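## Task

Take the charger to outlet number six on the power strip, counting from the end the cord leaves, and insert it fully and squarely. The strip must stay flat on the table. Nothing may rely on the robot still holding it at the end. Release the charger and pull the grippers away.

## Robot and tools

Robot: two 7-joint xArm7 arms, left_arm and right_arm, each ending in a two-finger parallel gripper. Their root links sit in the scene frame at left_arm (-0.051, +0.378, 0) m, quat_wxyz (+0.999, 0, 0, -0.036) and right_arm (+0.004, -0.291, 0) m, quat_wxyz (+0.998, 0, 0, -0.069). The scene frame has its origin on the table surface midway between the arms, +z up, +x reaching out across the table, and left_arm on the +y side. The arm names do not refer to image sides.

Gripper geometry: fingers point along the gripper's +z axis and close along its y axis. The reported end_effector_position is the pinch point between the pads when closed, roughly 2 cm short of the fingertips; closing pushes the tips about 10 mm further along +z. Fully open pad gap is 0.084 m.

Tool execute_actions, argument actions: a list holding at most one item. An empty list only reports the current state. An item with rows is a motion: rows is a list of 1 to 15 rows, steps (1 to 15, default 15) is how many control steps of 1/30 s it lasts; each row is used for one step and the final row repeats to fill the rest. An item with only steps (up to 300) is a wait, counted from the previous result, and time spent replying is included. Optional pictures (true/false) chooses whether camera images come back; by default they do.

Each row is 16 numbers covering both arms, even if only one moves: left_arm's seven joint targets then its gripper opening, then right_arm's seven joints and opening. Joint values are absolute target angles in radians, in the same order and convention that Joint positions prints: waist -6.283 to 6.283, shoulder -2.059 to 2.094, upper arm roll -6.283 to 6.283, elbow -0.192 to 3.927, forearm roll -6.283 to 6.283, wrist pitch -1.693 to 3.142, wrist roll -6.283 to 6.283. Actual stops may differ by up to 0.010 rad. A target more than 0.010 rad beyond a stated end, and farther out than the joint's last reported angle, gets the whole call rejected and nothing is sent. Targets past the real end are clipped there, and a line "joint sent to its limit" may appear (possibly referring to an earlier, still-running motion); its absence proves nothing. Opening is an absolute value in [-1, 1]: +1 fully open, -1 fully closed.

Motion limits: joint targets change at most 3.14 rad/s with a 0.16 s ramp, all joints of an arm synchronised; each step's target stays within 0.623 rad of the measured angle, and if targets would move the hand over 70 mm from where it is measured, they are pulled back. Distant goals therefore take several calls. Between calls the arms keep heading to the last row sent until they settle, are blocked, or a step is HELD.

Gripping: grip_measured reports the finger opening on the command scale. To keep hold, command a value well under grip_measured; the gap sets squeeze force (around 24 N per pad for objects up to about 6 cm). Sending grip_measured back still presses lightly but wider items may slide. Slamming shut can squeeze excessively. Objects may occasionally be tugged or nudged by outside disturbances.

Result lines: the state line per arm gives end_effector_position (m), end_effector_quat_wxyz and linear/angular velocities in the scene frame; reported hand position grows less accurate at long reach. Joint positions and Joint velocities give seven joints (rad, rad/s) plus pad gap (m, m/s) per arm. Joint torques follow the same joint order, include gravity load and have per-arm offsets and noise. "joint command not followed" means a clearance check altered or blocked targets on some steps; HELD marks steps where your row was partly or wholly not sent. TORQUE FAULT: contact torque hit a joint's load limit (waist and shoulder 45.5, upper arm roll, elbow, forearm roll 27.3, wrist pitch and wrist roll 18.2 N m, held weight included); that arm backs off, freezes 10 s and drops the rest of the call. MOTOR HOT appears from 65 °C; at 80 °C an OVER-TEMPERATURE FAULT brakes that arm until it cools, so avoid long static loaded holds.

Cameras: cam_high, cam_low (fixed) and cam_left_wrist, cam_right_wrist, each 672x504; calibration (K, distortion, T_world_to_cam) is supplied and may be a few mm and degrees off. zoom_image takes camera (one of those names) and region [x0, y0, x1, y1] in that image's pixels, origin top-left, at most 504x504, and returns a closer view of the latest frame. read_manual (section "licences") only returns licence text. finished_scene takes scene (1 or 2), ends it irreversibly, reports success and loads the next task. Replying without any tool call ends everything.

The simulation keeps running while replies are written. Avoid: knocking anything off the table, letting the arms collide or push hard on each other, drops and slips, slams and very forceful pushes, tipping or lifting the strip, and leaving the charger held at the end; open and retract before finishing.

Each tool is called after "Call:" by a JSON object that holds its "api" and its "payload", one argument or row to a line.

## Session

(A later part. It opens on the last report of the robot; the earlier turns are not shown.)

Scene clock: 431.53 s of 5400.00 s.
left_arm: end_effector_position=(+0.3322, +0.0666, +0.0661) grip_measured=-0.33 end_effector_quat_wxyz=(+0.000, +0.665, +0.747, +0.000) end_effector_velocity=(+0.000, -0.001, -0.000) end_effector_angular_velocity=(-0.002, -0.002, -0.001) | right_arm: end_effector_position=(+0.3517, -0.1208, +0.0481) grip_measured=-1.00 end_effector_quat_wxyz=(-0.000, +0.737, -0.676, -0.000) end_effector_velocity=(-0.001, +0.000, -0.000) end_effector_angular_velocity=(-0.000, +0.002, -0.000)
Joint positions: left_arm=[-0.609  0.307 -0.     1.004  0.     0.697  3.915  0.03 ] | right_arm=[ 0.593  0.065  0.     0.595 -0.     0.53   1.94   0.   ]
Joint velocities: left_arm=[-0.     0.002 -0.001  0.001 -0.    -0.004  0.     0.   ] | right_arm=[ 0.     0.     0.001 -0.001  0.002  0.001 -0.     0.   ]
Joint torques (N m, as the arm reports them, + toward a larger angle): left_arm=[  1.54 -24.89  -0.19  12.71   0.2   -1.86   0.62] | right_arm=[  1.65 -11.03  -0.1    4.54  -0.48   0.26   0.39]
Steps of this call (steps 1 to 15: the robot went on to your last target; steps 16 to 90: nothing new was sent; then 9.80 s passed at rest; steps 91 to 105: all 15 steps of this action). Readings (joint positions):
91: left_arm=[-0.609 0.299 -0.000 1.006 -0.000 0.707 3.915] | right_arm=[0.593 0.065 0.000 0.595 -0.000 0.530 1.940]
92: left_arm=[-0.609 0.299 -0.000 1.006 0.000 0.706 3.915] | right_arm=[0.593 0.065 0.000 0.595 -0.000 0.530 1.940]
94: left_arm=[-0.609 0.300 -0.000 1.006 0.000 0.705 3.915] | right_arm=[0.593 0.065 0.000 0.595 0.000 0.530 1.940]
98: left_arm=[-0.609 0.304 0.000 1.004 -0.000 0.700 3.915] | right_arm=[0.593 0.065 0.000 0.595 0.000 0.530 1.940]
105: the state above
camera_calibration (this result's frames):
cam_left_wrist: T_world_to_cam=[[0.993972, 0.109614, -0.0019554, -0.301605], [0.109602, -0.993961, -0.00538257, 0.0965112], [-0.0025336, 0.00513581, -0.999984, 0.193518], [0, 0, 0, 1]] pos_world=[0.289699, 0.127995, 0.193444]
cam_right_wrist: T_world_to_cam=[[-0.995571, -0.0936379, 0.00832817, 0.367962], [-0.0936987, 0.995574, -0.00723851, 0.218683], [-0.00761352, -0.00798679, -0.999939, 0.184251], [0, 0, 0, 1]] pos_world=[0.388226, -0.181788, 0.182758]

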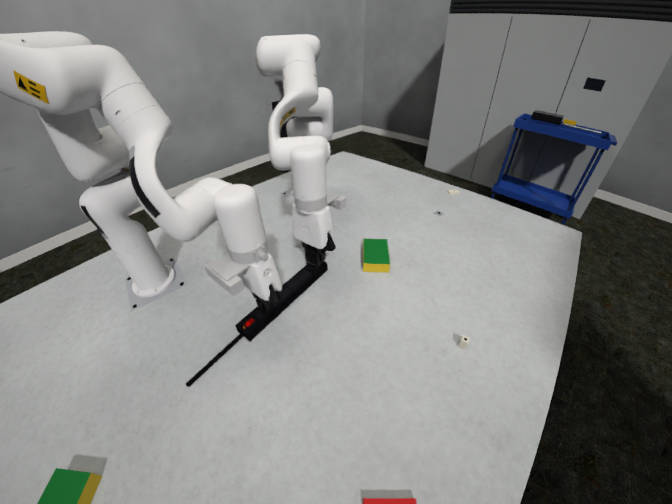

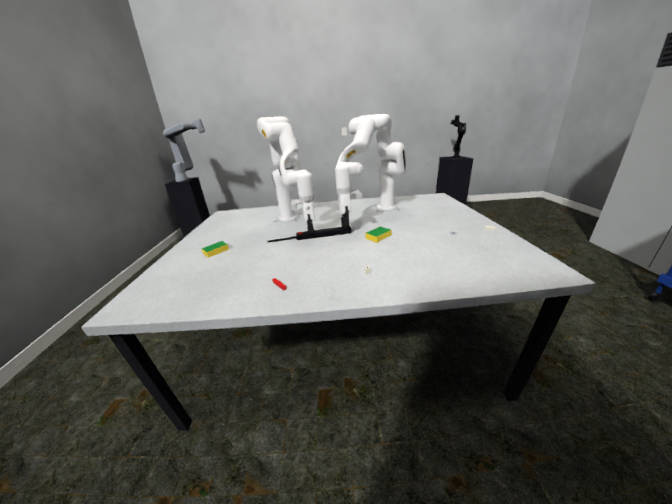

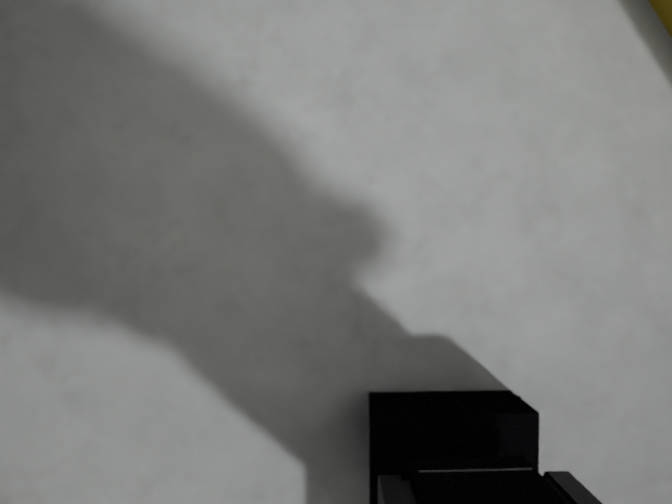

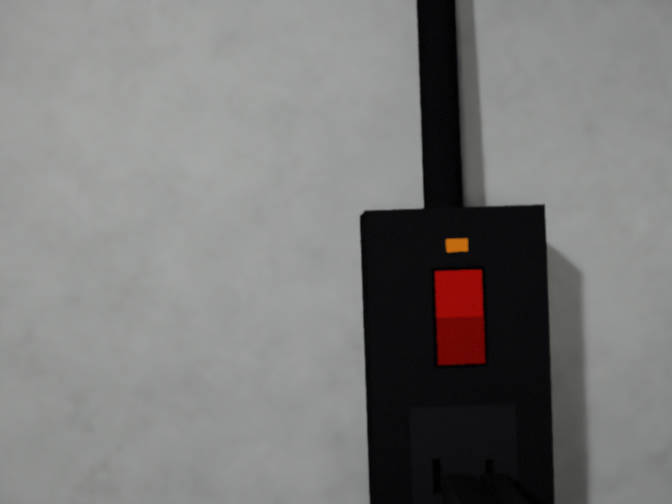

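It appears to have entered. Continue down to 0.056.

Call:
{"api": "execute_actions", "payload": {
  "actions": [
    {"rows": [[-0.60896,0.3091,0,1.00327,0,0.6942,3.91483,-1,0.5934,0.0652,0,0.5952,0,0.5300,1.940,-1],[-0.60896,0.3112,0,1.00283,0,0.6917,3.91483,-1,0.5934,0.0652,0,0.5952,0,0.5300,1.940,-1],[-0.60896,0.3133,0,1.0024,0,0.6891,3.91483,-1,0.5934,0.0652,0,0.5952,0,0.5300,1.940,-1],[-0.60896,0.3154,0,1.00194,0,0.6866,3.91483,-1,0.5934,0.0652,0,0.5952,0,0.5300,1.940,-1],[-0.60896,0.3175,0,1.0015,0,0.6840,3.91483,-1,0.5934,0.0652,0,0.5952,0,0.5300,1.940,-1],[-0.60896,0.3196,0,1.00106,0,0.6815,3.91483,-1,0.5934,0.0652,0,0.5952,0,0.5300,1.940,-1],[-0.60896,0.3217,0,1.0006,0,0.6789,3.91483,-1,0.5934,0.0652,0,0.5952,0,0.5300,1.940,-1],[-0.60896,0.3238,0,1.0002,0,0.6764,3.91483,-1,0.5934,0.0652,0,0.5952,0,0.5300,1.940,-1],[-0.60896,0.3259,0,0.99973,0,0.6739,3.91483,-1,0.5934,0.0652,0,0.5952,0,0.5300,1.940,-1],[-0.60896,0.32797,0,0.99929,0,0.67132,3.91483,-1,0.5934,0.0652,0,0.5952,0,0.5300,1.940,-1]], "steps": 15}
  ],
  "pictures": false
}}

Call:
{"api": "execute_actions", "payload": {
  "actions": [
    {"steps": 15}
  ]
}}

Call:
{"api": "zoom_image", "payload": {
  "camera": "cam_high",
  "region": [285, 235, 345, 285]
}}

Scene clock: 448.33 s of 5400.00 s.
left_arm: end_effector_position=(+0.3326, +0.0648, +0.0590) grip_measured=-0.33 end_effector_quat_wxyz=(+0.002, +0.666, +0.746, -0.000) end_effector_velocity=(+0.000, -0.002, -0.010) end_effector_angular_velocity=(-0.003, -0.002, -0.002) | right_arm: end_effector_position=(+0.3517, -0.1208, +0.0481) grip_measured=-1.00 end_effector_quat_wxyz=(-0.000, +0.737, -0.676, -0.000) end_effector_velocity=(+0.001, +0.001, +0.001) end_effector_angular_velocity=(+0.000, -0.002, +0.002)
Joint positions: left_arm=[-0.61   0.323 -0.001  1.002 -0.     0.674  3.915  0.03 ] | right_arm=[ 0.593  0.065 -0.     0.595  0.     0.53   1.94   0.   ]
Joint velocities: left_arm=[-0.002  0.024 -0.001 -0.002 -0.001 -0.03  -0.001  0.   ] | right_arm=[ 0.    -0.     0.001  0.002 -0.001  0.     0.     0.   ]
Joint torques (N m, as the arm reports them, + toward a larger angle): left_arm=[  4.39 -15.92   1.2   10.27   0.8   -3.11   0.47] | right_arm=[  1.6  -11.23  -0.44   4.6   -0.08   0.31   0.55]
Steps of this call (steps 1 to 15: the robot went on to your last target; steps 16 to 90: nothing new was sent; then 13.30 s passed at rest; steps 91 to 105: all 15 steps of this action). Readings (joint positions):
91: left_arm=[-0.609 0.307 -0.000 1.004 -0.000 0.697 3.915] | right_arm=[0.593 0.065 0.000 0.595 -0.000 0.530 1.940]
92: left_arm=[-0.609 0.307 -0.000 1.004 0.000 0.696 3.915] | right_arm=[0.593 0.065 0.000 0.595 0.000 0.530 1.940]
94: left_arm=[-0.609 0.309 -0.000 1.003 0.000 0.693 3.915] | right_arm=[0.593 0.065 0.000 0.595 -0.000 0.530 1.940]
98: left_arm=[-0.609 0.316 -0.000 1.002 -0.000 0.685 3.915] | right_arm=[0.593 0.065 -0.000 0.595 -0.000 0.530 1.940]
105: the state above

Scene clock: 448.83 s of 5400.00 s.
left_arm: end_effector_position=(+0.3324, +0.0656, +0.0561) grip_measured=-0.33 end_effector_quat_wxyz=(+0.001, +0.665, +0.746, -0.000) end_effector_velocity=(-0.000, +0.001, -0.000) end_effector_angular_velocity=(+0.002, +0.002, +0.001) | right_arm: end_effector_position=(+0.3517, -0.1208, +0.0481) grip_measured=-1.00 end_effector_quat_wxyz=(-0.000, +0.737, -0.676, -0.000) end_effector_velocity=(+0.000, -0.000, +0.000) end_effector_angular_velocity=(+0.000, -0.000, -0.001)
Joint positions: left_arm=[-0.609  0.329 -0.001  1.    -0.     0.669  3.915  0.03 ] | right_arm=[0.593 0.065 0.    0.595 0.    0.53  1.94  0.   ]
Joint velocities: left_arm=[ 0.001 -0.     0.    -0.001  0.     0.003 -0.     0.   ] | right_arm=[-0.    -0.001 -0.    -0.     0.    -0.     0.     0.   ]
Joint torques (N m, as the arm reports them, + toward a larger angle): left_arm=[  6.96 -20.02   2.62   8.54   1.48   0.02   0.63] | right_arm=[  2.13 -11.18  -0.39   4.68  -0.12   0.3    0.58]
Steps of this call (steps 1 to 15: the robot went on to your last target). Readings (joint positions):
1: left_arm=[-0.610 0.324 -0.001 1.001 -0.000 0.673 3.915] | right_arm=[0.593 0.065 -0.000 0.595 -0.000 0.530 1.940]
2: left_arm=[-0.610 0.324 -0.001 1.001 -0.000 0.672 3.915] | right_arm=[0.593 0.065 -0.000 0.595 -0.000 0.530 1.940]
4: left_arm=[-0.610 0.325 -0.001 1.001 -0.000 0.671 3.915] | right_arm=[0.593 0.065 -0.000 0.595 -0.000 0.530 1.940]
8: left_arm=[-0.610 0.329 -0.001 1.000 -0.000 0.669 3.915] | right_arm=[0.593 0.065 0.000 0.595 0.000 0.530 1.940]
15: the state above
All arms were judged still, so your last target was given up. Only a new action makes them travel on or press farther. Fingers that are still opening or closing keep moving.
camera_calibration (this result's frames):
cam_left_wrist: T_world_to_cam=[[0.994081, 0.108639, -0.000796215, -0.301717], [0.108635, -0.994075, -0.00367885, 0.0956953], [-0.00119116, 0.00357057, -0.999993, 0.183093], [0, 0, 0, 1]] pos_world=[0.289754, 0.127253, 0.183203]
cam_right_wrist: T_world_to_cam=[[-0.995571, -0.0936393, 0.00832779, 0.367962], [-0.0937001, 0.995574, -0.00723824, 0.218683], [-0.00761315, -0.0079865, -0.999939, 0.184251], [0, 0, 0, 1]] pos_world=[0.388226, -0.181788, 0.182758]

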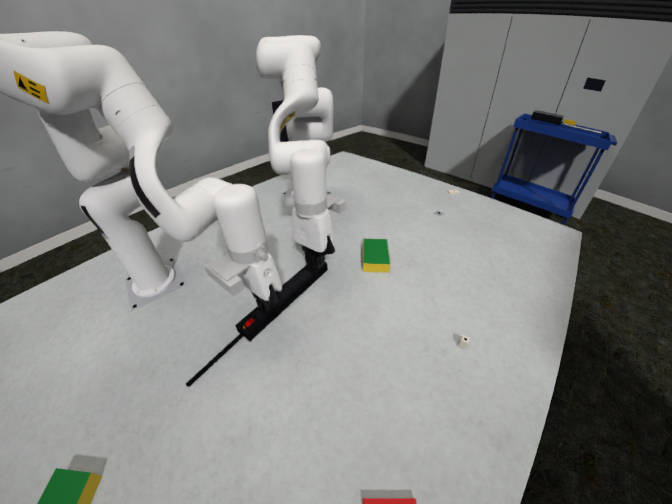

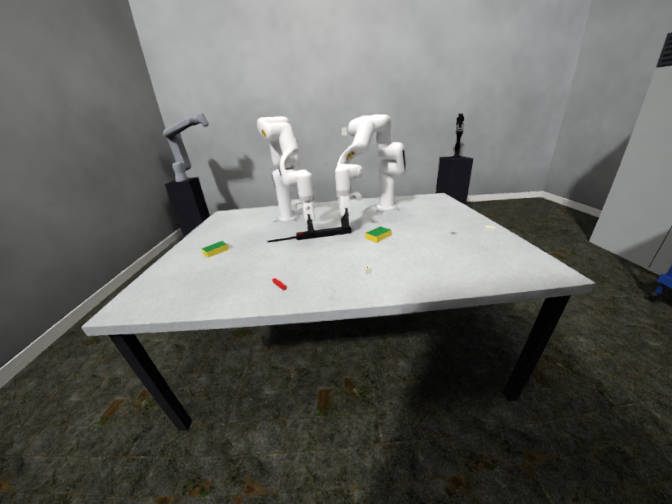

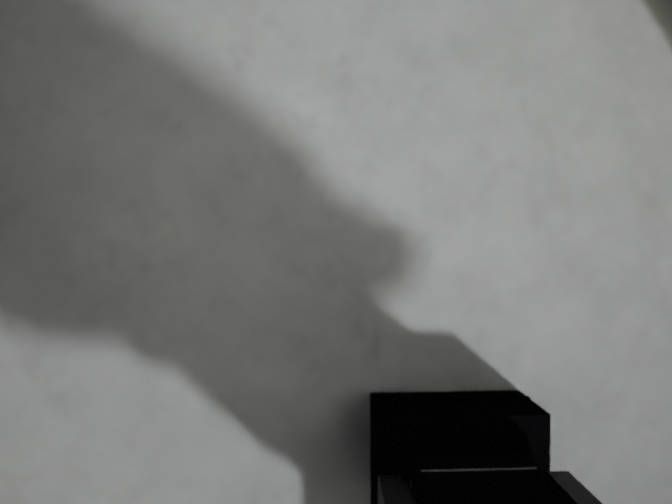

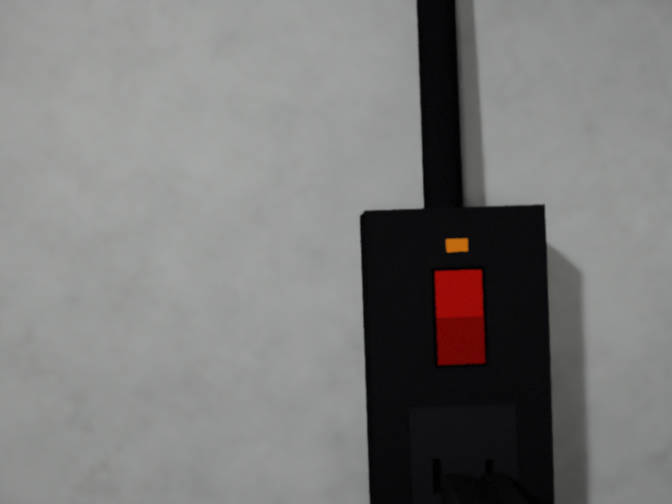

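Region (285, 235, 345, 285) of cam_high's 672x504 image, scaled by 8.400, with more detail than that image has.

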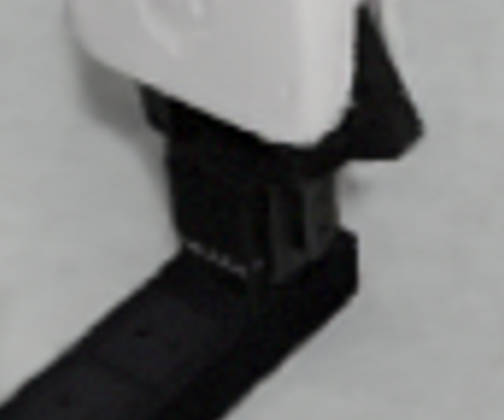

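Call:
{"api": "execute_actions", "payload": {
  "actions": [
    {"rows": [[-0.60896,0.32797,0,0.99929,0,0.67132,3.91483,0.2,0.5934,0.0652,0,0.5952,0,0.5300,1.940,-1]], "steps": 10}
  ],
  "pictures": false
}}

Call:
{"api": "execute_actions", "payload": {
  "actions": [
    {"rows": [[-0.60896,0.2080,0,1.045,0,0.837,3.91483,0.2,0.5934,0.0652,0,0.5952,0,0.5300,1.940,-1]], "steps": 15}
  ],
  "pictures": false
}}

Call:
{"api": "execute_actions", "payload": {
  "actions": [
    {"steps": 10}
  ]
}}

Call:
{"api": "zoom_image", "payload": {
  "camera": "cam_high",
  "region": [285, 235, 345, 285]
}}

Call:
{"api": "zoom_image", "payload": {
  "camera": "cam_low",
  "region": [320, 205, 365, 240]
}}

Scene clock: 461.63 s of 5400.00 s.
left_arm: end_effector_position=(+0.3321, +0.0673, +0.0556) grip_measured=+0.19 end_effector_quat_wxyz=(-0.001, +0.665, +0.747, +0.000) end_effector_velocity=(+0.001, -0.009, +0.005) end_effector_angular_velocity=(-0.013, -0.013, -0.010) | right_arm: end_effector_position=(+0.3517, -0.1208, +0.0481) grip_measured=-1.00 end_effector_quat_wxyz=(+0.000, +0.737, -0.676, -0.000) end_effector_velocity=(-0.000, +0.000, -0.000) end_effector_angular_velocity=(-0.000, +0.001, +0.000)
Joint positions: left_arm=[-0.609  0.328  0.001  0.999  0.     0.672  3.915  0.052] | right_arm=[0.593 0.065 0.    0.595 0.    0.53  1.94  0.   ]
Joint velocities: left_arm=[-0.005 -0.004 -0.006  0.008 -0.001 -0.006 -0.     0.   ] | right_arm=[-0.     0.     0.001 -0.     0.    -0.    -0.     0.   ]
Joint torques (N m, as the arm reports them, + toward a larger angle): left_arm=[  1.93 -24.66  -0.16  12.4    0.08  -1.64   0.56] | right_arm=[  0.88 -10.86  -0.95   4.76  -0.51   0.16   0.52]
Steps of this call (steps 1 to 90: nothing new was sent; then 9.47 s passed at rest; steps 91 to 100: all 10 steps of this action). Readings (joint positions):
91: left_arm=[-0.609 0.328 0.000 0.999 0.000 0.671 3.915] | right_arm=[0.593 0.065 0.000 0.595 0.000 0.530 1.940]
92: left_arm=[-0.609 0.328 0.001 0.998 0.000 0.673 3.915] | right_arm=[0.593 0.065 0.000 0.595 0.000 0.530 1.940]
94: left_arm=[-0.608 0.329 0.002 0.996 0.001 0.674 3.915] | right_arm=[0.593 0.065 0.000 0.595 0.000 0.530 1.940]
98: left_arm=[-0.608 0.329 0.001 0.998 0.000 0.673 3.915] | right_arm=[0.593 0.065 0.000 0.595 0.000 0.530 1.940]
100: the state above

Scene clock: 462.13 s of 5400.00 s.
left_arm: end_effector_position=(+0.3318, +0.0670, +0.1171) grip_measured=+0.19 end_effector_quat_wxyz=(-0.002, +0.665, +0.747, -0.000) end_effector_velocity=(+0.003, -0.002, +0.013) end_effector_angular_velocity=(-0.005, -0.007, +0.001) | right_arm: end_effector_position=(+0.3517, -0.1208, +0.0481) grip_measured=-1.00 end_effector_quat_wxyz=(-0.000, +0.737, -0.676, -0.000) end_effector_velocity=(+0.000, -0.000, +0.000) end_effector_angular_velocity=(+0.000, +0.000, -0.001)
Joint positions: left_arm=[-0.609  0.211  0.     1.042 -0.     0.835  3.915  0.052] | right_arm=[0.593 0.065 0.    0.595 0.    0.53  1.94  0.   ]
Joint velocities: left_arm=[ 0.001 -0.018 -0.     0.016  0.     0.026 -0.     0.   ] | right_arm=[-0.    -0.    -0.001 -0.     0.001 -0.    -0.     0.   ]
Joint torques (N m, as the arm reports them, + toward a larger angle): left_arm=[  1.77 -23.72  -0.28  13.84   0.14  -2.02   0.55] | right_arm=[  0.9  -11.53  -0.99   4.95  -0.28   0.26   0.45]
Steps of this call (steps 1 to 15: all 15 steps of this action). Readings (joint positions):
1: left_arm=[-0.609 0.328 0.000 0.999 0.000 0.672 3.915] | right_arm=[0.593 0.065 0.000 0.595 0.000 0.530 1.940]
2: left_arm=[-0.609 0.326 0.000 0.999 0.000 0.677 3.915] | right_arm=[0.593 0.065 0.000 0.595 0.000 0.530 1.940]
4: left_arm=[-0.609 0.301 0.000 1.006 0.000 0.720 3.915] | right_arm=[0.593 0.065 0.000 0.595 0.000 0.530 1.940]
8: left_arm=[-0.609 0.224 -0.000 1.044 0.000 0.805 3.915] | right_arm=[0.593 0.065 0.000 0.595 0.000 0.530 1.940]
15: the state above

Scene clock: 462.47 s of 5400.00 s.
left_arm: end_effector_position=(+0.3324, +0.0664, +0.1193) grip_measured=+0.19 end_effector_quat_wxyz=(-0.000, +0.665, +0.747, -0.000) end_effector_velocity=(-0.001, -0.002, +0.001) end_effector_angular_velocity=(-0.002, -0.002, -0.004) | right_arm: end_effector_position=(+0.3517, -0.1208, +0.0481) grip_measured=-1.00 end_effector_quat_wxyz=(-0.000, +0.737, -0.676, -0.000) end_effector_velocity=(+0.000, +0.000, -0.000) end_effector_angular_velocity=(+0.000, -0.001, +0.001)
Joint positions: left_arm=[-0.609  0.208  0.     1.045 -0.     0.837  3.915  0.052] | right_arm=[0.593 0.065 0.    0.595 0.    0.53  1.94  0.   ]
Joint velocities: left_arm=[-0.004 -0.002 -0.001  0.001 -0.     0.001  0.    -0.   ] | right_arm=[-0.     0.     0.001 -0.    -0.    -0.001 -0.     0.   ]
Joint torques (N m, as the arm reports them, + toward a larger angle): left_arm=[  1.81 -23.66  -0.3   13.43   0.1   -1.77   0.53] | right_arm=[  0.37 -11.04  -0.92   4.67  -0.05   0.21   0.42]
Steps of this call (steps 1 to 10: the robot went on to your last target). Readings (joint positions):
1: left_arm=[-0.609 0.211 0.000 1.043 -0.000 0.835 3.915] | right_arm=[0.593 0.065 0.000 0.595 0.000 0.530 1.940]
2: left_arm=[-0.609 0.210 0.000 1.044 -0.000 0.836 3.915] | right_arm=[0.593 0.065 0.000 0.595 0.000 0.530 1.940]
4: left_arm=[-0.609 0.209 0.000 1.044 -0.000 0.836 3.915] | right_arm=[0.593 0.065 0.000 0.595 0.000 0.530 1.940]
8: left_arm=[-0.609 0.209 0.000 1.045 -0.000 0.837 3.915] | right_arm=[0.593 0.065 0.000 0.595 0.000 0.530 1.940]
10: the state above
camera_calibration (this result's frames):
cam_left_wrist: T_world_to_cam=[[0.99397, 0.109627, -0.00227489, -0.301609], [0.109612, -0.993958, -0.00570624, 0.0966918], [-0.0028867, 0.00542248, -0.999981, 0.246772], [0, 0, 0, 1]] pos_world=[0.289904, 0.127834, 0.246633]
cam_right_wrist: T_world_to_cam=[[-0.995568, -0.0936734, 0.00832892, 0.367952], [-0.0937342, 0.995571, -0.00723496, 0.21868], [-0.00761431, -0.0079836, -0.999939, 0.184252], [0, 0, 0, 1]] pos_world=[0.388222, -0.181773, 0.182758]

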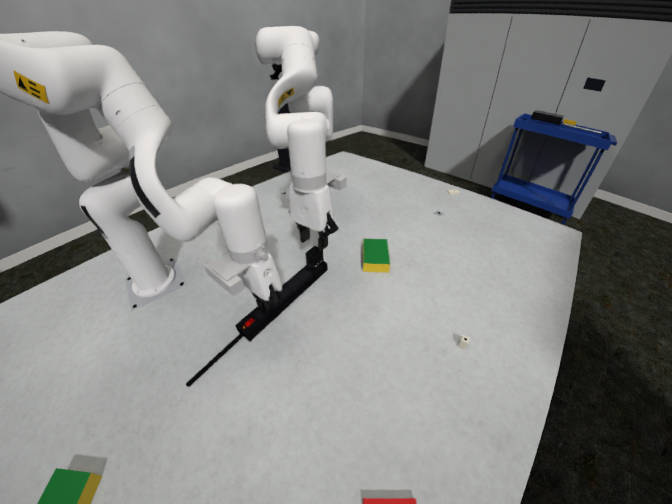

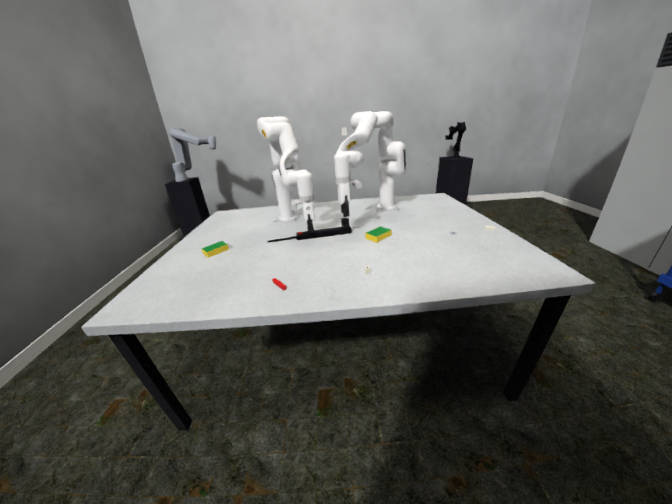

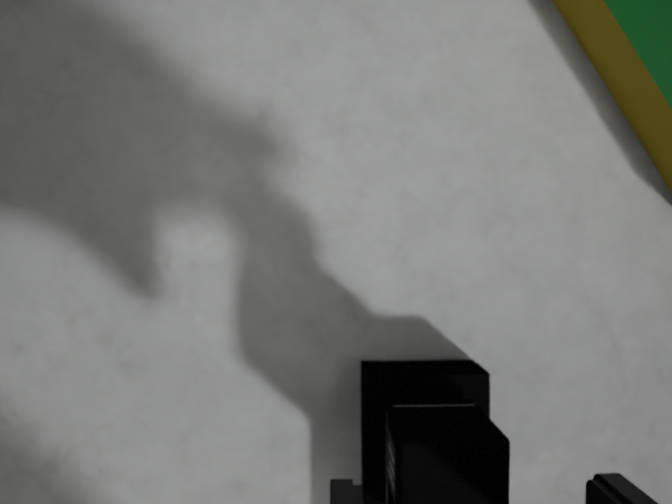

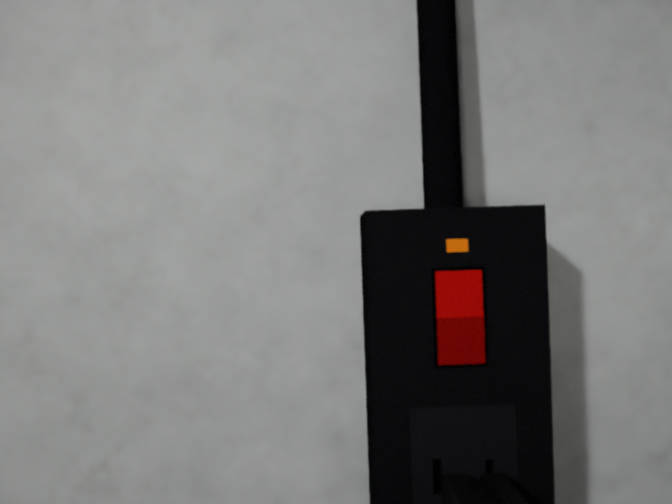

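Region (285, 235, 345, 285) of cam_high's 672x504 image, scaled by 8.400, with more detail than that image has.

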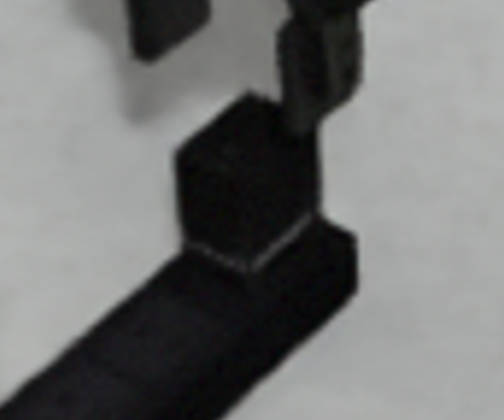

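Region (320, 205, 365, 240) of cam_low's 672x504 image, scaled by 11.200, with more detail than that image has.

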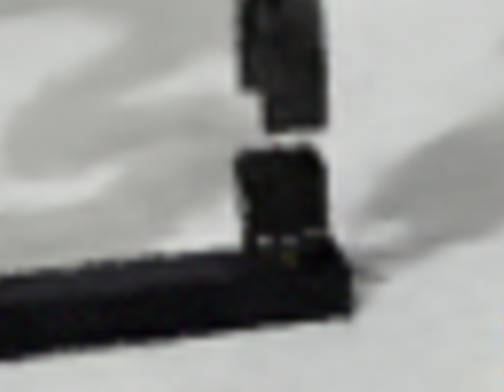

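Call:
{"api": "execute_actions", "payload": {
  "actions": [
    {"rows": [[-0.60896,0.2080,0,1.045,0,0.837,3.91483,-1,0.5934,0.0652,0,0.5952,0,0.5300,1.940,-1],[-0.60896,0.2080,0,1.045,0,0.837,3.91483,-1,0.5934,0.0652,0,0.5952,0,0.5300,1.940,-1],[-0.60896,0.2080,0,1.045,0,0.837,3.91483,-1,0.5934,0.0652,0,0.5952,0,0.5300,1.940,-1],[-0.60896,0.2080,0,1.045,0,0.837,3.91483,-1,0.5934,0.0652,0,0.5952,0,0.5300,1.940,-1],[-0.60896,0.2080,0,1.045,0,0.837,3.91483,-1,0.5934,0.0652,0,0.5952,0,0.5300,1.940,-1],[-0.60896,0.2080,0,1.045,0,0.837,3.91483,-1,0.5934,0.0652,0,0.5952,0,0.5300,1.940,-1],[-0.60896,0.23734,0,1.02759,0,0.79025,3.91483,-1,0.5934,0.0652,0,0.5952,0,0.5300,1.940,-1]], "steps": 15}
  ],
  "pictures": false
}}

Call:
{"api": "execute_actions", "payload": {
  "actions": [
    {"rows": [[-0.60896,0.23734,0,1.02759,0,0.79025,3.91483,-1,0.5934,0.0652,0,0.5952,0,0.5300,1.940,-1],[-0.60896,0.23734,0,1.02759,0,0.79025,3.91483,-1,0.5934,0.0652,0,0.5952,0,0.5300,1.940,-1],[-0.60896,0.2392,0,1.0268,0,0.7876,3.91483,-1,0.5934,0.0652,0,0.5952,0,0.5300,1.940,-1],[-0.60896,0.2392,0,1.0268,0,0.7876,3.91483,-1,0.5934,0.0652,0,0.5952,0,0.5300,1.940,-1],[-0.60896,0.2410,0,1.0260,0,0.7850,3.91483,-1,0.5934,0.0652,0,0.5952,0,0.5300,1.940,-1],[-0.60896,0.2410,0,1.0260,0,0.7850,3.91483,-1,0.5934,0.0652,0,0.5952,0,0.5300,1.940,-1],[-0.60896,0.2429,0,1.0252,0,0.7823,3.91483,-1,0.5934,0.0652,0,0.5952,0,0.5300,1.940,-1],[-0.60896,0.2429,0,1.0252,0,0.7823,3.91483,-1,0.5934,0.0652,0,0.5952,0,0.5300,1.940,-1],[-0.60896,0.2447,0,1.0244,0,0.7797,3.91483,-1,0.5934,0.0652,0,0.5952,0,0.5300,1.940,-1]], "steps": 15}
  ],
  "pictures": false
}}

Scene clock: 501.07 s of 5400.00 s.
left_arm: end_effector_position=(+0.3316, +0.0671, +0.1023) grip_measured=-1.00 end_effector_quat_wxyz=(-0.001, +0.665, +0.747, -0.000) end_effector_velocity=(+0.012, -0.011, +0.006) end_effector_angular_velocity=(-0.034, -0.042, -0.002) | right_arm: end_effector_position=(+0.3517, -0.1208, +0.0481) grip_measured=-1.00 end_effector_quat_wxyz=(-0.000, +0.737, -0.676, -0.000) end_effector_velocity=(-0.000, +0.000, +0.000) end_effector_angular_velocity=(-0.001, +0.001, +0.001)
Joint positions: left_arm=[-0.609  0.236  0.     1.028 -0.     0.794  3.915  0.   ] | right_arm=[0.593 0.065 0.    0.595 0.    0.53  1.94  0.   ]
Joint velocities: left_arm=[-0.     0.004 -0.001  0.012  0.    -0.046  0.     0.   ] | right_arm=[-0.    -0.001  0.001  0.    -0.001  0.002 -0.     0.   ]
Joint torques (N m, as the arm reports them, + toward a larger angle): left_arm=[  1.81 -24.74  -0.13  13.29   0.12  -1.64   0.52] | right_arm=[  0.96 -11.16  -1.07   5.01  -0.28   0.23   0.43]
Steps of this call (steps 1 to 15: the robot went on to your last target; steps 16 to 90: nothing new was sent; then 35.10 s passed at rest; steps 91 to 105: all 15 steps of this action). Readings (joint positions):
91: left_arm=[-0.609 0.208 0.000 1.045 -0.000 0.837 3.915] | right_arm=[0.593 0.065 0.000 0.595 0.000 0.530 1.940]
92: left_arm=[-0.609 0.208 -0.000 1.045 0.000 0.837 3.915] | right_arm=[0.593 0.065 0.000 0.595 0.000 0.530 1.940]
94: left_arm=[-0.609 0.208 -0.000 1.045 0.000 0.837 3.915] | right_arm=[0.593 0.065 0.000 0.595 0.000 0.530 1.940]
98: left_arm=[-0.609 0.210 -0.000 1.044 0.000 0.832 3.915] | right_arm=[0.593 0.065 0.000 0.595 0.000 0.530 1.940]
105: the state above

Scene clock: 501.57 s of 5400.00 s.
left_arm: end_effector_position=(+0.3330, +0.0661, +0.0995) grip_measured=-1.00 end_effector_quat_wxyz=(+0.001, +0.665, +0.747, +0.000) end_effector_velocity=(+0.001, -0.001, -0.001) end_effector_angular_velocity=(-0.003, -0.003, +0.001) | right_arm: end_effector_position=(+0.3517, -0.1208, +0.0481) grip_measured=-1.00 end_effector_quat_wxyz=(-0.000, +0.737, -0.676, -0.000) end_effector_velocity=(+0.000, +0.000, +0.000) end_effector_angular_velocity=(+0.000, -0.001, +0.000)
Joint positions: left_arm=[-0.609  0.243  0.     1.026  0.     0.78   3.915  0.   ] | right_arm=[0.593 0.065 0.    0.595 0.    0.53  1.94  0.   ]
Joint velocities: left_arm=[ 0.001  0.004 -0.001 -0.     0.    -0.008 -0.001  0.   ] | right_arm=[-0.    -0.001  0.001  0.     0.     0.     0.     0.   ]
Joint torques (N m, as the arm reports them, + toward a larger angle): left_arm=[  1.54 -20.77  -0.3   11.66  -0.01  -1.69   0.58] | right_arm=[  0.02 -11.31  -1.14   4.85  -0.25   0.28   0.42]
Steps of this call (steps 1 to 15: all 15 steps of this action). Readings (joint positions):
1: left_arm=[-0.609 0.236 0.000 1.028 -0.000 0.793 3.915] | right_arm=[0.593 0.065 0.000 0.595 0.000 0.530 1.940]
2: left_arm=[-0.609 0.236 0.000 1.028 0.000 0.792 3.915] | right_arm=[0.593 0.065 0.000 0.595 0.000 0.530 1.940]
4: left_arm=[-0.609 0.237 -0.000 1.028 0.000 0.790 3.915] | right_arm=[0.593 0.065 0.000 0.595 0.000 0.530 1.940]
8: left_arm=[-0.609 0.240 -0.000 1.027 0.000 0.786 3.915] | right_arm=[0.593 0.065 0.000 0.595 0.000 0.530 1.940]
15: the state above

Contact near z=0.100. Press on to 0.095.

Call:
{"api": "execute_actions", "payload": {
  "actions": [
    {"rows": [[-0.60896,0.2465,0,1.02365,0,0.7771,3.91483,-1,0.5934,0.0652,0,0.5952,0,0.5300,1.940,-1],[-0.60896,0.2465,0,1.02365,0,0.7771,3.91483,-1,0.5934,0.0652,0,0.5952,0,0.5300,1.940,-1],[-0.60896,0.2465,0,1.02365,0,0.7771,3.91483,-1,0.5934,0.0652,0,0.5952,0,0.5300,1.940,-1],[-0.60896,0.2484,0,1.02286,0,0.7745,3.91483,-1,0.5934,0.0652,0,0.5952,0,0.5300,1.940,-1],[-0.60896,0.2484,0,1.02286,0,0.7745,3.91483,-1,0.5934,0.0652,0,0.5952,0,0.5300,1.940,-1],[-0.60896,0.2484,0,1.02286,0,0.7745,3.91483,-1,0.5934,0.0652,0,0.5952,0,0.5300,1.940,-1],[-0.60896,0.2502,0,1.0221,0,0.7719,3.91483,-1,0.5934,0.0652,0,0.5952,0,0.5300,1.940,-1]], "steps": 15}
  ],
  "pictures": false
}}

Call:
{"api": "execute_actions", "payload": {
  "actions": [
    {"steps": 20}
  ],
  "pictures": false
}}

Scene clock: 517.40 s of 5400.00 s.
left_arm: end_effector_position=(+0.3325, +0.0664, +0.0957) grip_measured=-1.00 end_effector_quat_wxyz=(+0.000, +0.665, +0.747, +0.000) end_effector_velocity=(+0.002, +0.001, -0.000) end_effector_angular_velocity=(-0.001, -0.003, +0.002) | right_arm: end_effector_position=(+0.3517, -0.1208, +0.0481) grip_measured=-1.00 end_effector_quat_wxyz=(-0.000, +0.737, -0.676, -0.000) end_effector_velocity=(-0.000, -0.000, -0.000) end_effector_angular_velocity=(-0.001, +0.002, +0.001)
Joint positions: left_arm=[-0.609  0.249  0.     1.023  0.     0.773  3.915  0.   ] | right_arm=[ 0.593  0.065 -0.     0.595 -0.     0.53   1.94   0.   ]
Joint velocities: left_arm=[ 0.002  0.     0.001 -0.     0.001 -0.003  0.001  0.   ] | right_arm=[ 0.     0.001  0.     0.001 -0.001  0.002 -0.     0.   ]
Joint torques (N m, as the arm reports them, + toward a larger angle): left_arm=[  1.23 -14.48  -0.38   8.39  -0.22  -1.3    0.55] | right_arm=[  0.66 -11.1   -1.07   4.79  -0.29   0.28   0.26]
Steps of this call (steps 1 to 15: the robot went on to your last target; steps 16 to 90: nothing new was sent; then 12.33 s passed at rest; steps 91 to 105: all 15 steps of this action). Readings (joint positions):
91: left_arm=[-0.609 0.245 -0.000 1.024 -0.000 0.780 3.915] | right_arm=[0.593 0.065 0.000 0.595 -0.000 0.530 1.940]
92: left_arm=[-0.609 0.245 0.000 1.024 0.000 0.779 3.915] | right_arm=[0.593 0.065 -0.000 0.595 0.000 0.530 1.940]
94: left_arm=[-0.609 0.246 0.000 1.024 -0.000 0.778 3.915] | right_arm=[0.593 0.065 0.000 0.595 0.000 0.530 1.940]
98: left_arm=[-0.609 0.248 -0.000 1.023 -0.000 0.775 3.915] | right_arm=[0.593 0.065 -0.000 0.595 -0.000 0.530 1.940]
105: the state above

Scene clock: 518.07 s of 5400.00 s.
left_arm: end_effector_position=(+0.3325, +0.0664, +0.0955) grip_measured=-1.00 end_effector_quat_wxyz=(+0.001, +0.665, +0.747, +0.000) end_effector_velocity=(+0.001, +0.001, +0.001) end_effector_angular_velocity=(-0.001, -0.001, +0.002) | right_arm: end_effector_position=(+0.3517, -0.1208, +0.0481) grip_measured=-1.00 end_effector_quat_wxyz=(-0.000, +0.737, -0.676, -0.000) end_effector_velocity=(+0.000, +0.001, +0.001) end_effector_angular_velocity=(+0.001, -0.001, +0.001)
Joint positions: left_arm=[-0.609  0.25   0.     1.023  0.     0.772  3.915  0.   ] | right_arm=[ 0.593  0.065 -0.     0.595 -0.     0.53   1.94   0.   ]
Joint velocities: left_arm=[ 0.001 -0.001  0.001 -0.     0.    -0.    -0.     0.   ] | right_arm=[ 0.001 -0.001  0.001  0.001  0.     0.001 -0.     0.   ]
Joint torques (N m, as the arm reports them, + toward a larger angle): left_arm=[  0.97 -11.51  -0.63   7.19  -0.15  -1.46   0.53] | right_arm=[  0.83 -10.68  -1.     4.95  -0.28   0.21   0.38]
Steps of this call (steps 1 to 15: the robot went on to your last target; steps 16 to 20: nothing new was sent). Readings (joint positions):
1: left_arm=[-0.609 0.249 0.000 1.023 0.000 0.773 3.915] | right_arm=[0.593 0.065 -0.000 0.595 -0.000 0.530 1.940]
2: left_arm=[-0.609 0.249 0.000 1.023 0.000 0.773 3.915] | right_arm=[0.593 0.065 -0.000 0.595 0.000 0.530 1.940]
4: left_arm=[-0.609 0.249 0.000 1.023 0.000 0.772 3.915] | right_arm=[0.593 0.065 -0.000 0.595 -0.000 0.530 1.940]
8: left_arm=[-0.609 0.249 0.000 1.023 0.000 0.772 3.915] | right_arm=[0.593 0.065 -0.000 0.595 -0.000 0.530 1.940]
20: the state above
All arms were judged still, so your last target was given up. Only a new action makes them travel on or press farther. Fingers that are still opening or closing keep moving.

Call:
{"api": "execute_actions", "payload": {
  "actions": []
}}

Call:
{"api": "zoom_image", "payload": {
  "camera": "cam_low",
  "region": [320, 205, 365, 240]
}}

Call:
{"api": "zoom_image", "payload": {
  "camera": "cam_high",
  "region": [285, 235, 345, 285]
}}

Scene clock: 523.10 s of 5400.00 s.
left_arm: end_effector_position=(+0.3323, +0.0665, +0.0951) grip_measured=-1.00 end_effector_quat_wxyz=(+0.000, +0.665, +0.747, +0.000) end_effector_velocity=(+0.001, +0.001, +0.000) end_effector_angular_velocity=(+0.000, -0.001, +0.001) | right_arm: end_effector_position=(+0.3517, -0.1208, +0.0481) grip_measured=-1.00 end_effector_quat_wxyz=(-0.000, +0.737, -0.676, -0.000) end_effector_velocity=(-0.000, +0.000, +0.000) end_effector_angular_velocity=(-0.000, +0.001, +0.000)
Joint positions: left_arm=[-0.609  0.25   0.     1.022  0.     0.772  3.915  0.   ] | right_arm=[0.593 0.065 0.    0.595 0.    0.53  1.94  0.   ]
Joint velocities: left_arm=[ 0.001 -0.     0.001 -0.     0.     0.     0.001  0.   ] | right_arm=[-0.    -0.     0.001 -0.     0.     0.001  0.     0.   ]
Joint torques (N m, as the arm reports them, + toward a larger angle): left_arm=[ 0.43 -8.11 -1.03  5.12 -0.19 -0.98  0.56] | right_arm=[  0.97 -10.8   -1.17   4.65  -0.34   0.36   0.53]
Steps of this call (steps 1 to 90: nothing new was sent; then 2.03 s passed at rest). Readings (joint positions):
1: left_arm=[-0.609 0.250 0.000 1.023 0.000 0.772 3.915] | right_arm=[0.593 0.065 -0.000 0.595 -0.000 0.530 1.940]
2: left_arm=[-0.609 0.250 0.000 1.023 0.000 0.772 3.915] | right_arm=[0.593 0.065 -0.000 0.595 0.000 0.530 1.940]
4: left_arm=[-0.609 0.250 0.000 1.023 0.000 0.772 3.915] | right_arm=[0.593 0.065 -0.000 0.595 -0.000 0.530 1.940]
8: left_arm=[-0.609 0.250 0.000 1.023 0.000 0.772 3.915] | right_arm=[0.593 0.065 -0.000 0.595 0.000 0.530 1.940]
90: the state above
camera_calibration (this result's frames):
cam_left_wrist: T_world_to_cam=[[0.993972, 0.109617, -0.00181473, -0.301613], [0.109606, -0.993961, -0.00524026, 0.0966015], [-0.00237819, 0.00500977, -0.999985, 0.22243], [0, 0, 0, 1]] pos_world=[0.289736, 0.127966, 0.222385]
cam_right_wrist: T_world_to_cam=[[-0.995571, -0.0936379, 0.00832806, 0.367962], [-0.0936987, 0.995574, -0.00723843, 0.218683], [-0.00761342, -0.0079867, -0.999939, 0.184251], [0, 0, 0, 1]] pos_world=[0.388226, -0.181788, 0.182758]

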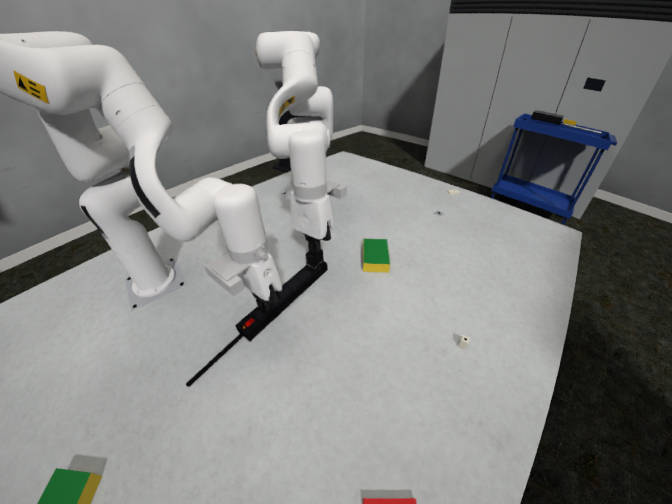

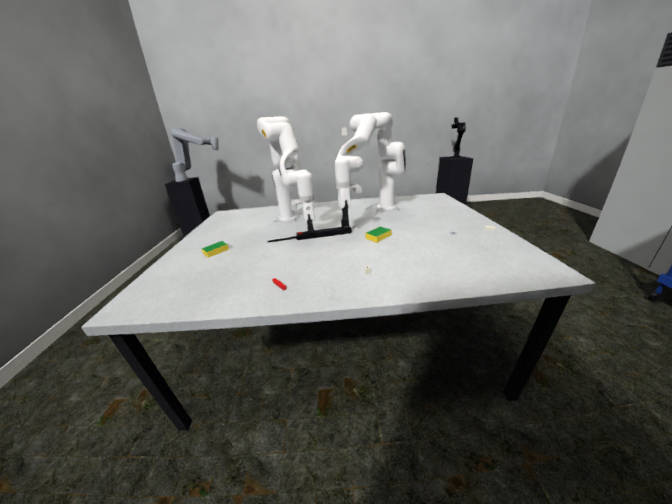

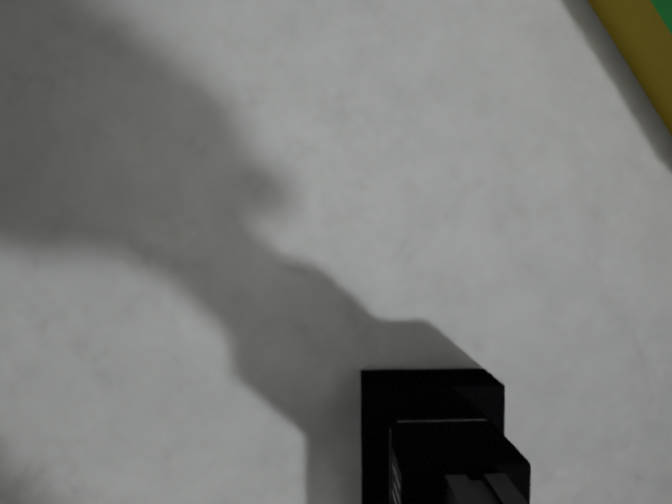

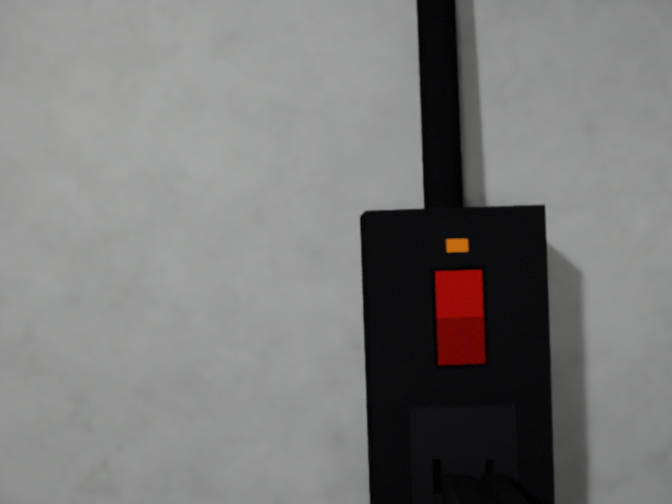

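Region (320, 205, 365, 240) of cam_low's 672x504 image, scaled by 11.200, with more detail than that image has.

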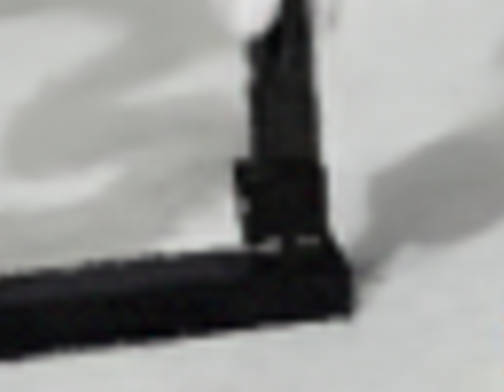

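Region (285, 235, 345, 285) of cam_high's 672x504 image, scaled by 8.400, with more detail than that image has.

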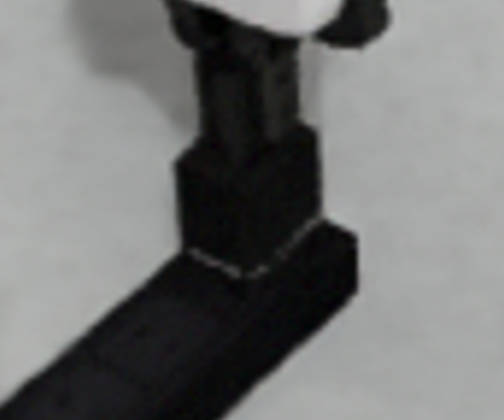

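Call:
{"api": "execute_actions", "payload": {
  "actions": [
    {"rows": [[-0.60896,0.2080,0,1.045,0,0.837,3.91483,-1,0.598,-0.1301,0,0.6368,0,0.7669,1.945,-1]], "steps": 15}
  ],
  "pictures": false
}}

Call:
{"api": "execute_actions", "payload": {
  "actions": [
    {"steps": 10}
  ]
}}

Scene clock: 531.00 s of 5400.00 s.
left_arm: end_effector_position=(+0.3317, +0.0669, +0.1178) grip_measured=-1.00 end_effector_quat_wxyz=(-0.002, +0.665, +0.747, -0.000) end_effector_velocity=(+0.004, -0.003, +0.011) end_effector_angular_velocity=(-0.012, -0.015, +0.001) | right_arm: end_effector_position=(+0.3466, -0.1214, +0.1173) grip_measured=-1.00 end_effector_quat_wxyz=(+0.002, +0.737, -0.676, -0.001) end_effector_velocity=(-0.001, +0.000, +0.015) end_effector_angular_velocity=(+0.002, -0.003, -0.001)
Joint positions: left_arm=[-0.609  0.21  -0.     1.043 -0.     0.836  3.915  0.   ] | right_arm=[ 0.598 -0.125 -0.     0.634 -0.     0.762  1.945  0.   ]
Joint velocities: left_arm=[ 0.001 -0.014  0.     0.011 -0.     0.006  0.001  0.   ] | right_arm=[ 0.001 -0.036 -0.     0.013  0.002  0.045  0.001  0.   ]
Joint torques (N m, as the arm reports them, + toward a larger angle): left_arm=[  1.76 -23.42  -0.3   13.52   0.1   -1.75   0.6 ] | right_arm=[  1.63 -16.02  -0.46  13.52  -0.18  -1.91   0.53]
Steps of this call (steps 1 to 90: nothing new was sent; then 4.40 s passed at rest; steps 91 to 105: all 15 steps of this action). Readings (joint positions):
91: left_arm=[-0.609 0.250 -0.000 1.022 -0.000 0.772 3.915] | right_arm=[0.593 0.065 -0.000 0.595 -0.000 0.530 1.940]
92: left_arm=[-0.609 0.248 -0.000 1.023 -0.000 0.777 3.915] | right_arm=[0.593 0.062 -0.000 0.596 -0.000 0.535 1.940]
94: left_arm=[-0.609 0.239 -0.001 1.023 -0.000 0.804 3.915] | right_arm=[0.594 0.034 -0.001 0.595 -0.000 0.582 1.941]
98: left_arm=[-0.609 0.218 -0.001 1.037 -0.000 0.829 3.915] | right_arm=[0.597 -0.087 -0.000 0.628 -0.000 0.712 1.944]
105: the state above

Scene clock: 531.33 s of 5400.00 s.
left_arm: end_effector_position=(+0.3324, +0.0664, +0.1193) grip_measured=-1.00 end_effector_quat_wxyz=(-0.000, +0.665, +0.747, -0.000) end_effector_velocity=(+0.001, -0.000, +0.001) end_effector_angular_velocity=(-0.002, -0.002, -0.000) | right_arm: end_effector_position=(+0.3472, -0.1211, +0.1197) grip_measured=-1.00 end_effector_quat_wxyz=(+0.000, +0.737, -0.676, -0.000) end_effector_velocity=(+0.001, +0.000, +0.002) end_effector_angular_velocity=(+0.002, -0.004, -0.000)
Joint positions: left_arm=[-0.609  0.208 -0.     1.045 -0.     0.837  3.915  0.   ] | right_arm=[ 0.598 -0.13  -0.     0.637 -0.     0.767  1.945  0.   ]
Joint velocities: left_arm=[-0.    -0.002  0.     0.001 -0.     0.     0.001  0.   ] | right_arm=[-0.    -0.003  0.     0.001 -0.     0.     0.     0.   ]
Joint torques (N m, as the arm reports them, + toward a larger angle): left_arm=[  1.78 -23.54  -0.2   13.42   0.05  -1.79   0.6 ] | right_arm=[  1.35 -15.32  -0.42  13.53  -0.19  -1.7    0.48]
Steps of this call (steps 1 to 10: the robot went on to your last target). Readings (joint positions):
1: left_arm=[-0.609 0.210 -0.000 1.044 -0.000 0.837 3.915] | right_arm=[0.598 -0.126 -0.000 0.635 -0.000 0.764 1.945]
2: left_arm=[-0.609 0.210 -0.000 1.044 -0.000 0.837 3.915] | right_arm=[0.598 -0.127 -0.000 0.635 -0.000 0.765 1.945]
4: left_arm=[-0.609 0.209 -0.000 1.044 -0.000 0.837 3.915] | right_arm=[0.598 -0.128 -0.000 0.636 -0.000 0.766 1.945]
8: left_arm=[-0.609 0.208 -0.000 1.045 -0.000 0.837 3.915] | right_arm=[0.598 -0.129 -0.000 0.636 -0.000 0.767 1.945]
10: the state above
camera_calibration (this result's frames):
cam_left_wrist: T_world_to_cam=[[0.993973, 0.109604, -0.00227209, -0.301599], [0.10959, -0.993961, -0.00569812, 0.0966908], [-0.00288291, 0.00541478, -0.999981, 0.246811], [0, 0, 0, 1]] pos_world=[0.289896, 0.127827, 0.246672]
cam_right_wrist: T_world_to_cam=[[-0.995604, -0.0932319, 0.0089384, 0.362864], [-0.0932996, 0.99561, -0.00747426, 0.218913], [-0.00820232, -0.00827535, -0.999932, 0.255947], [0, 0, 0, 1]] pos_world=[0.383793, -0.182003, 0.254323]

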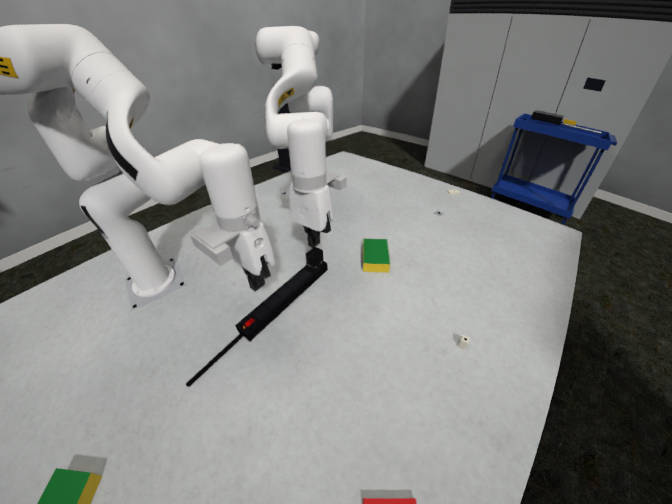

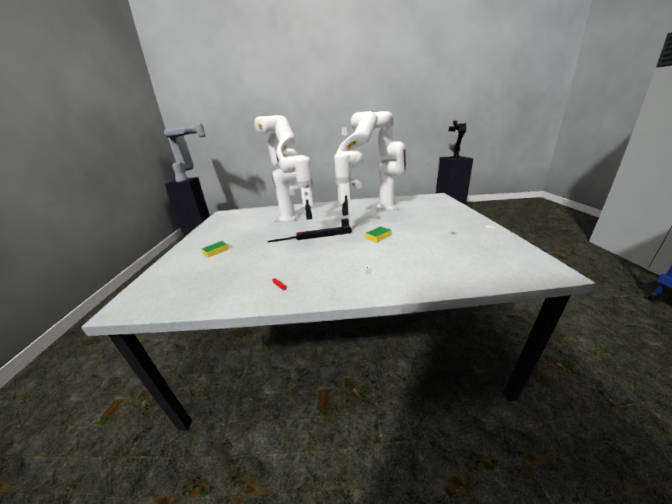

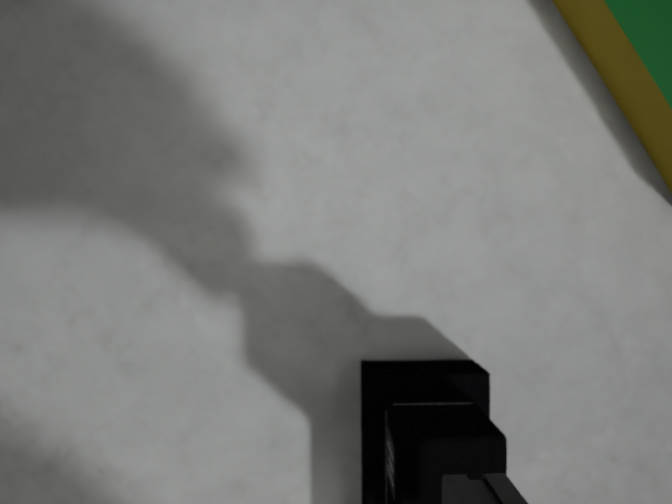

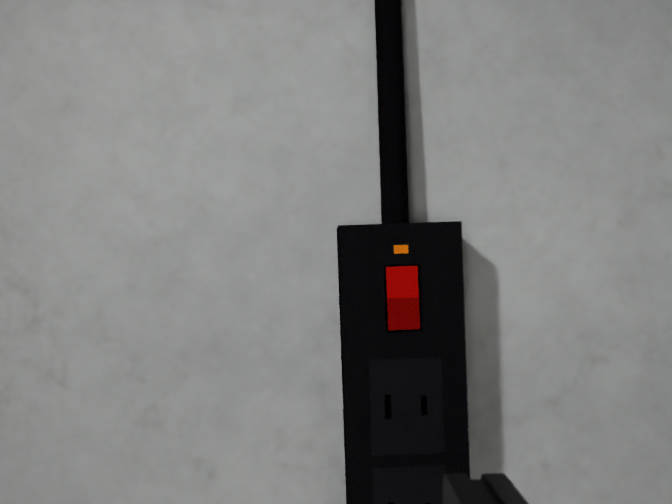

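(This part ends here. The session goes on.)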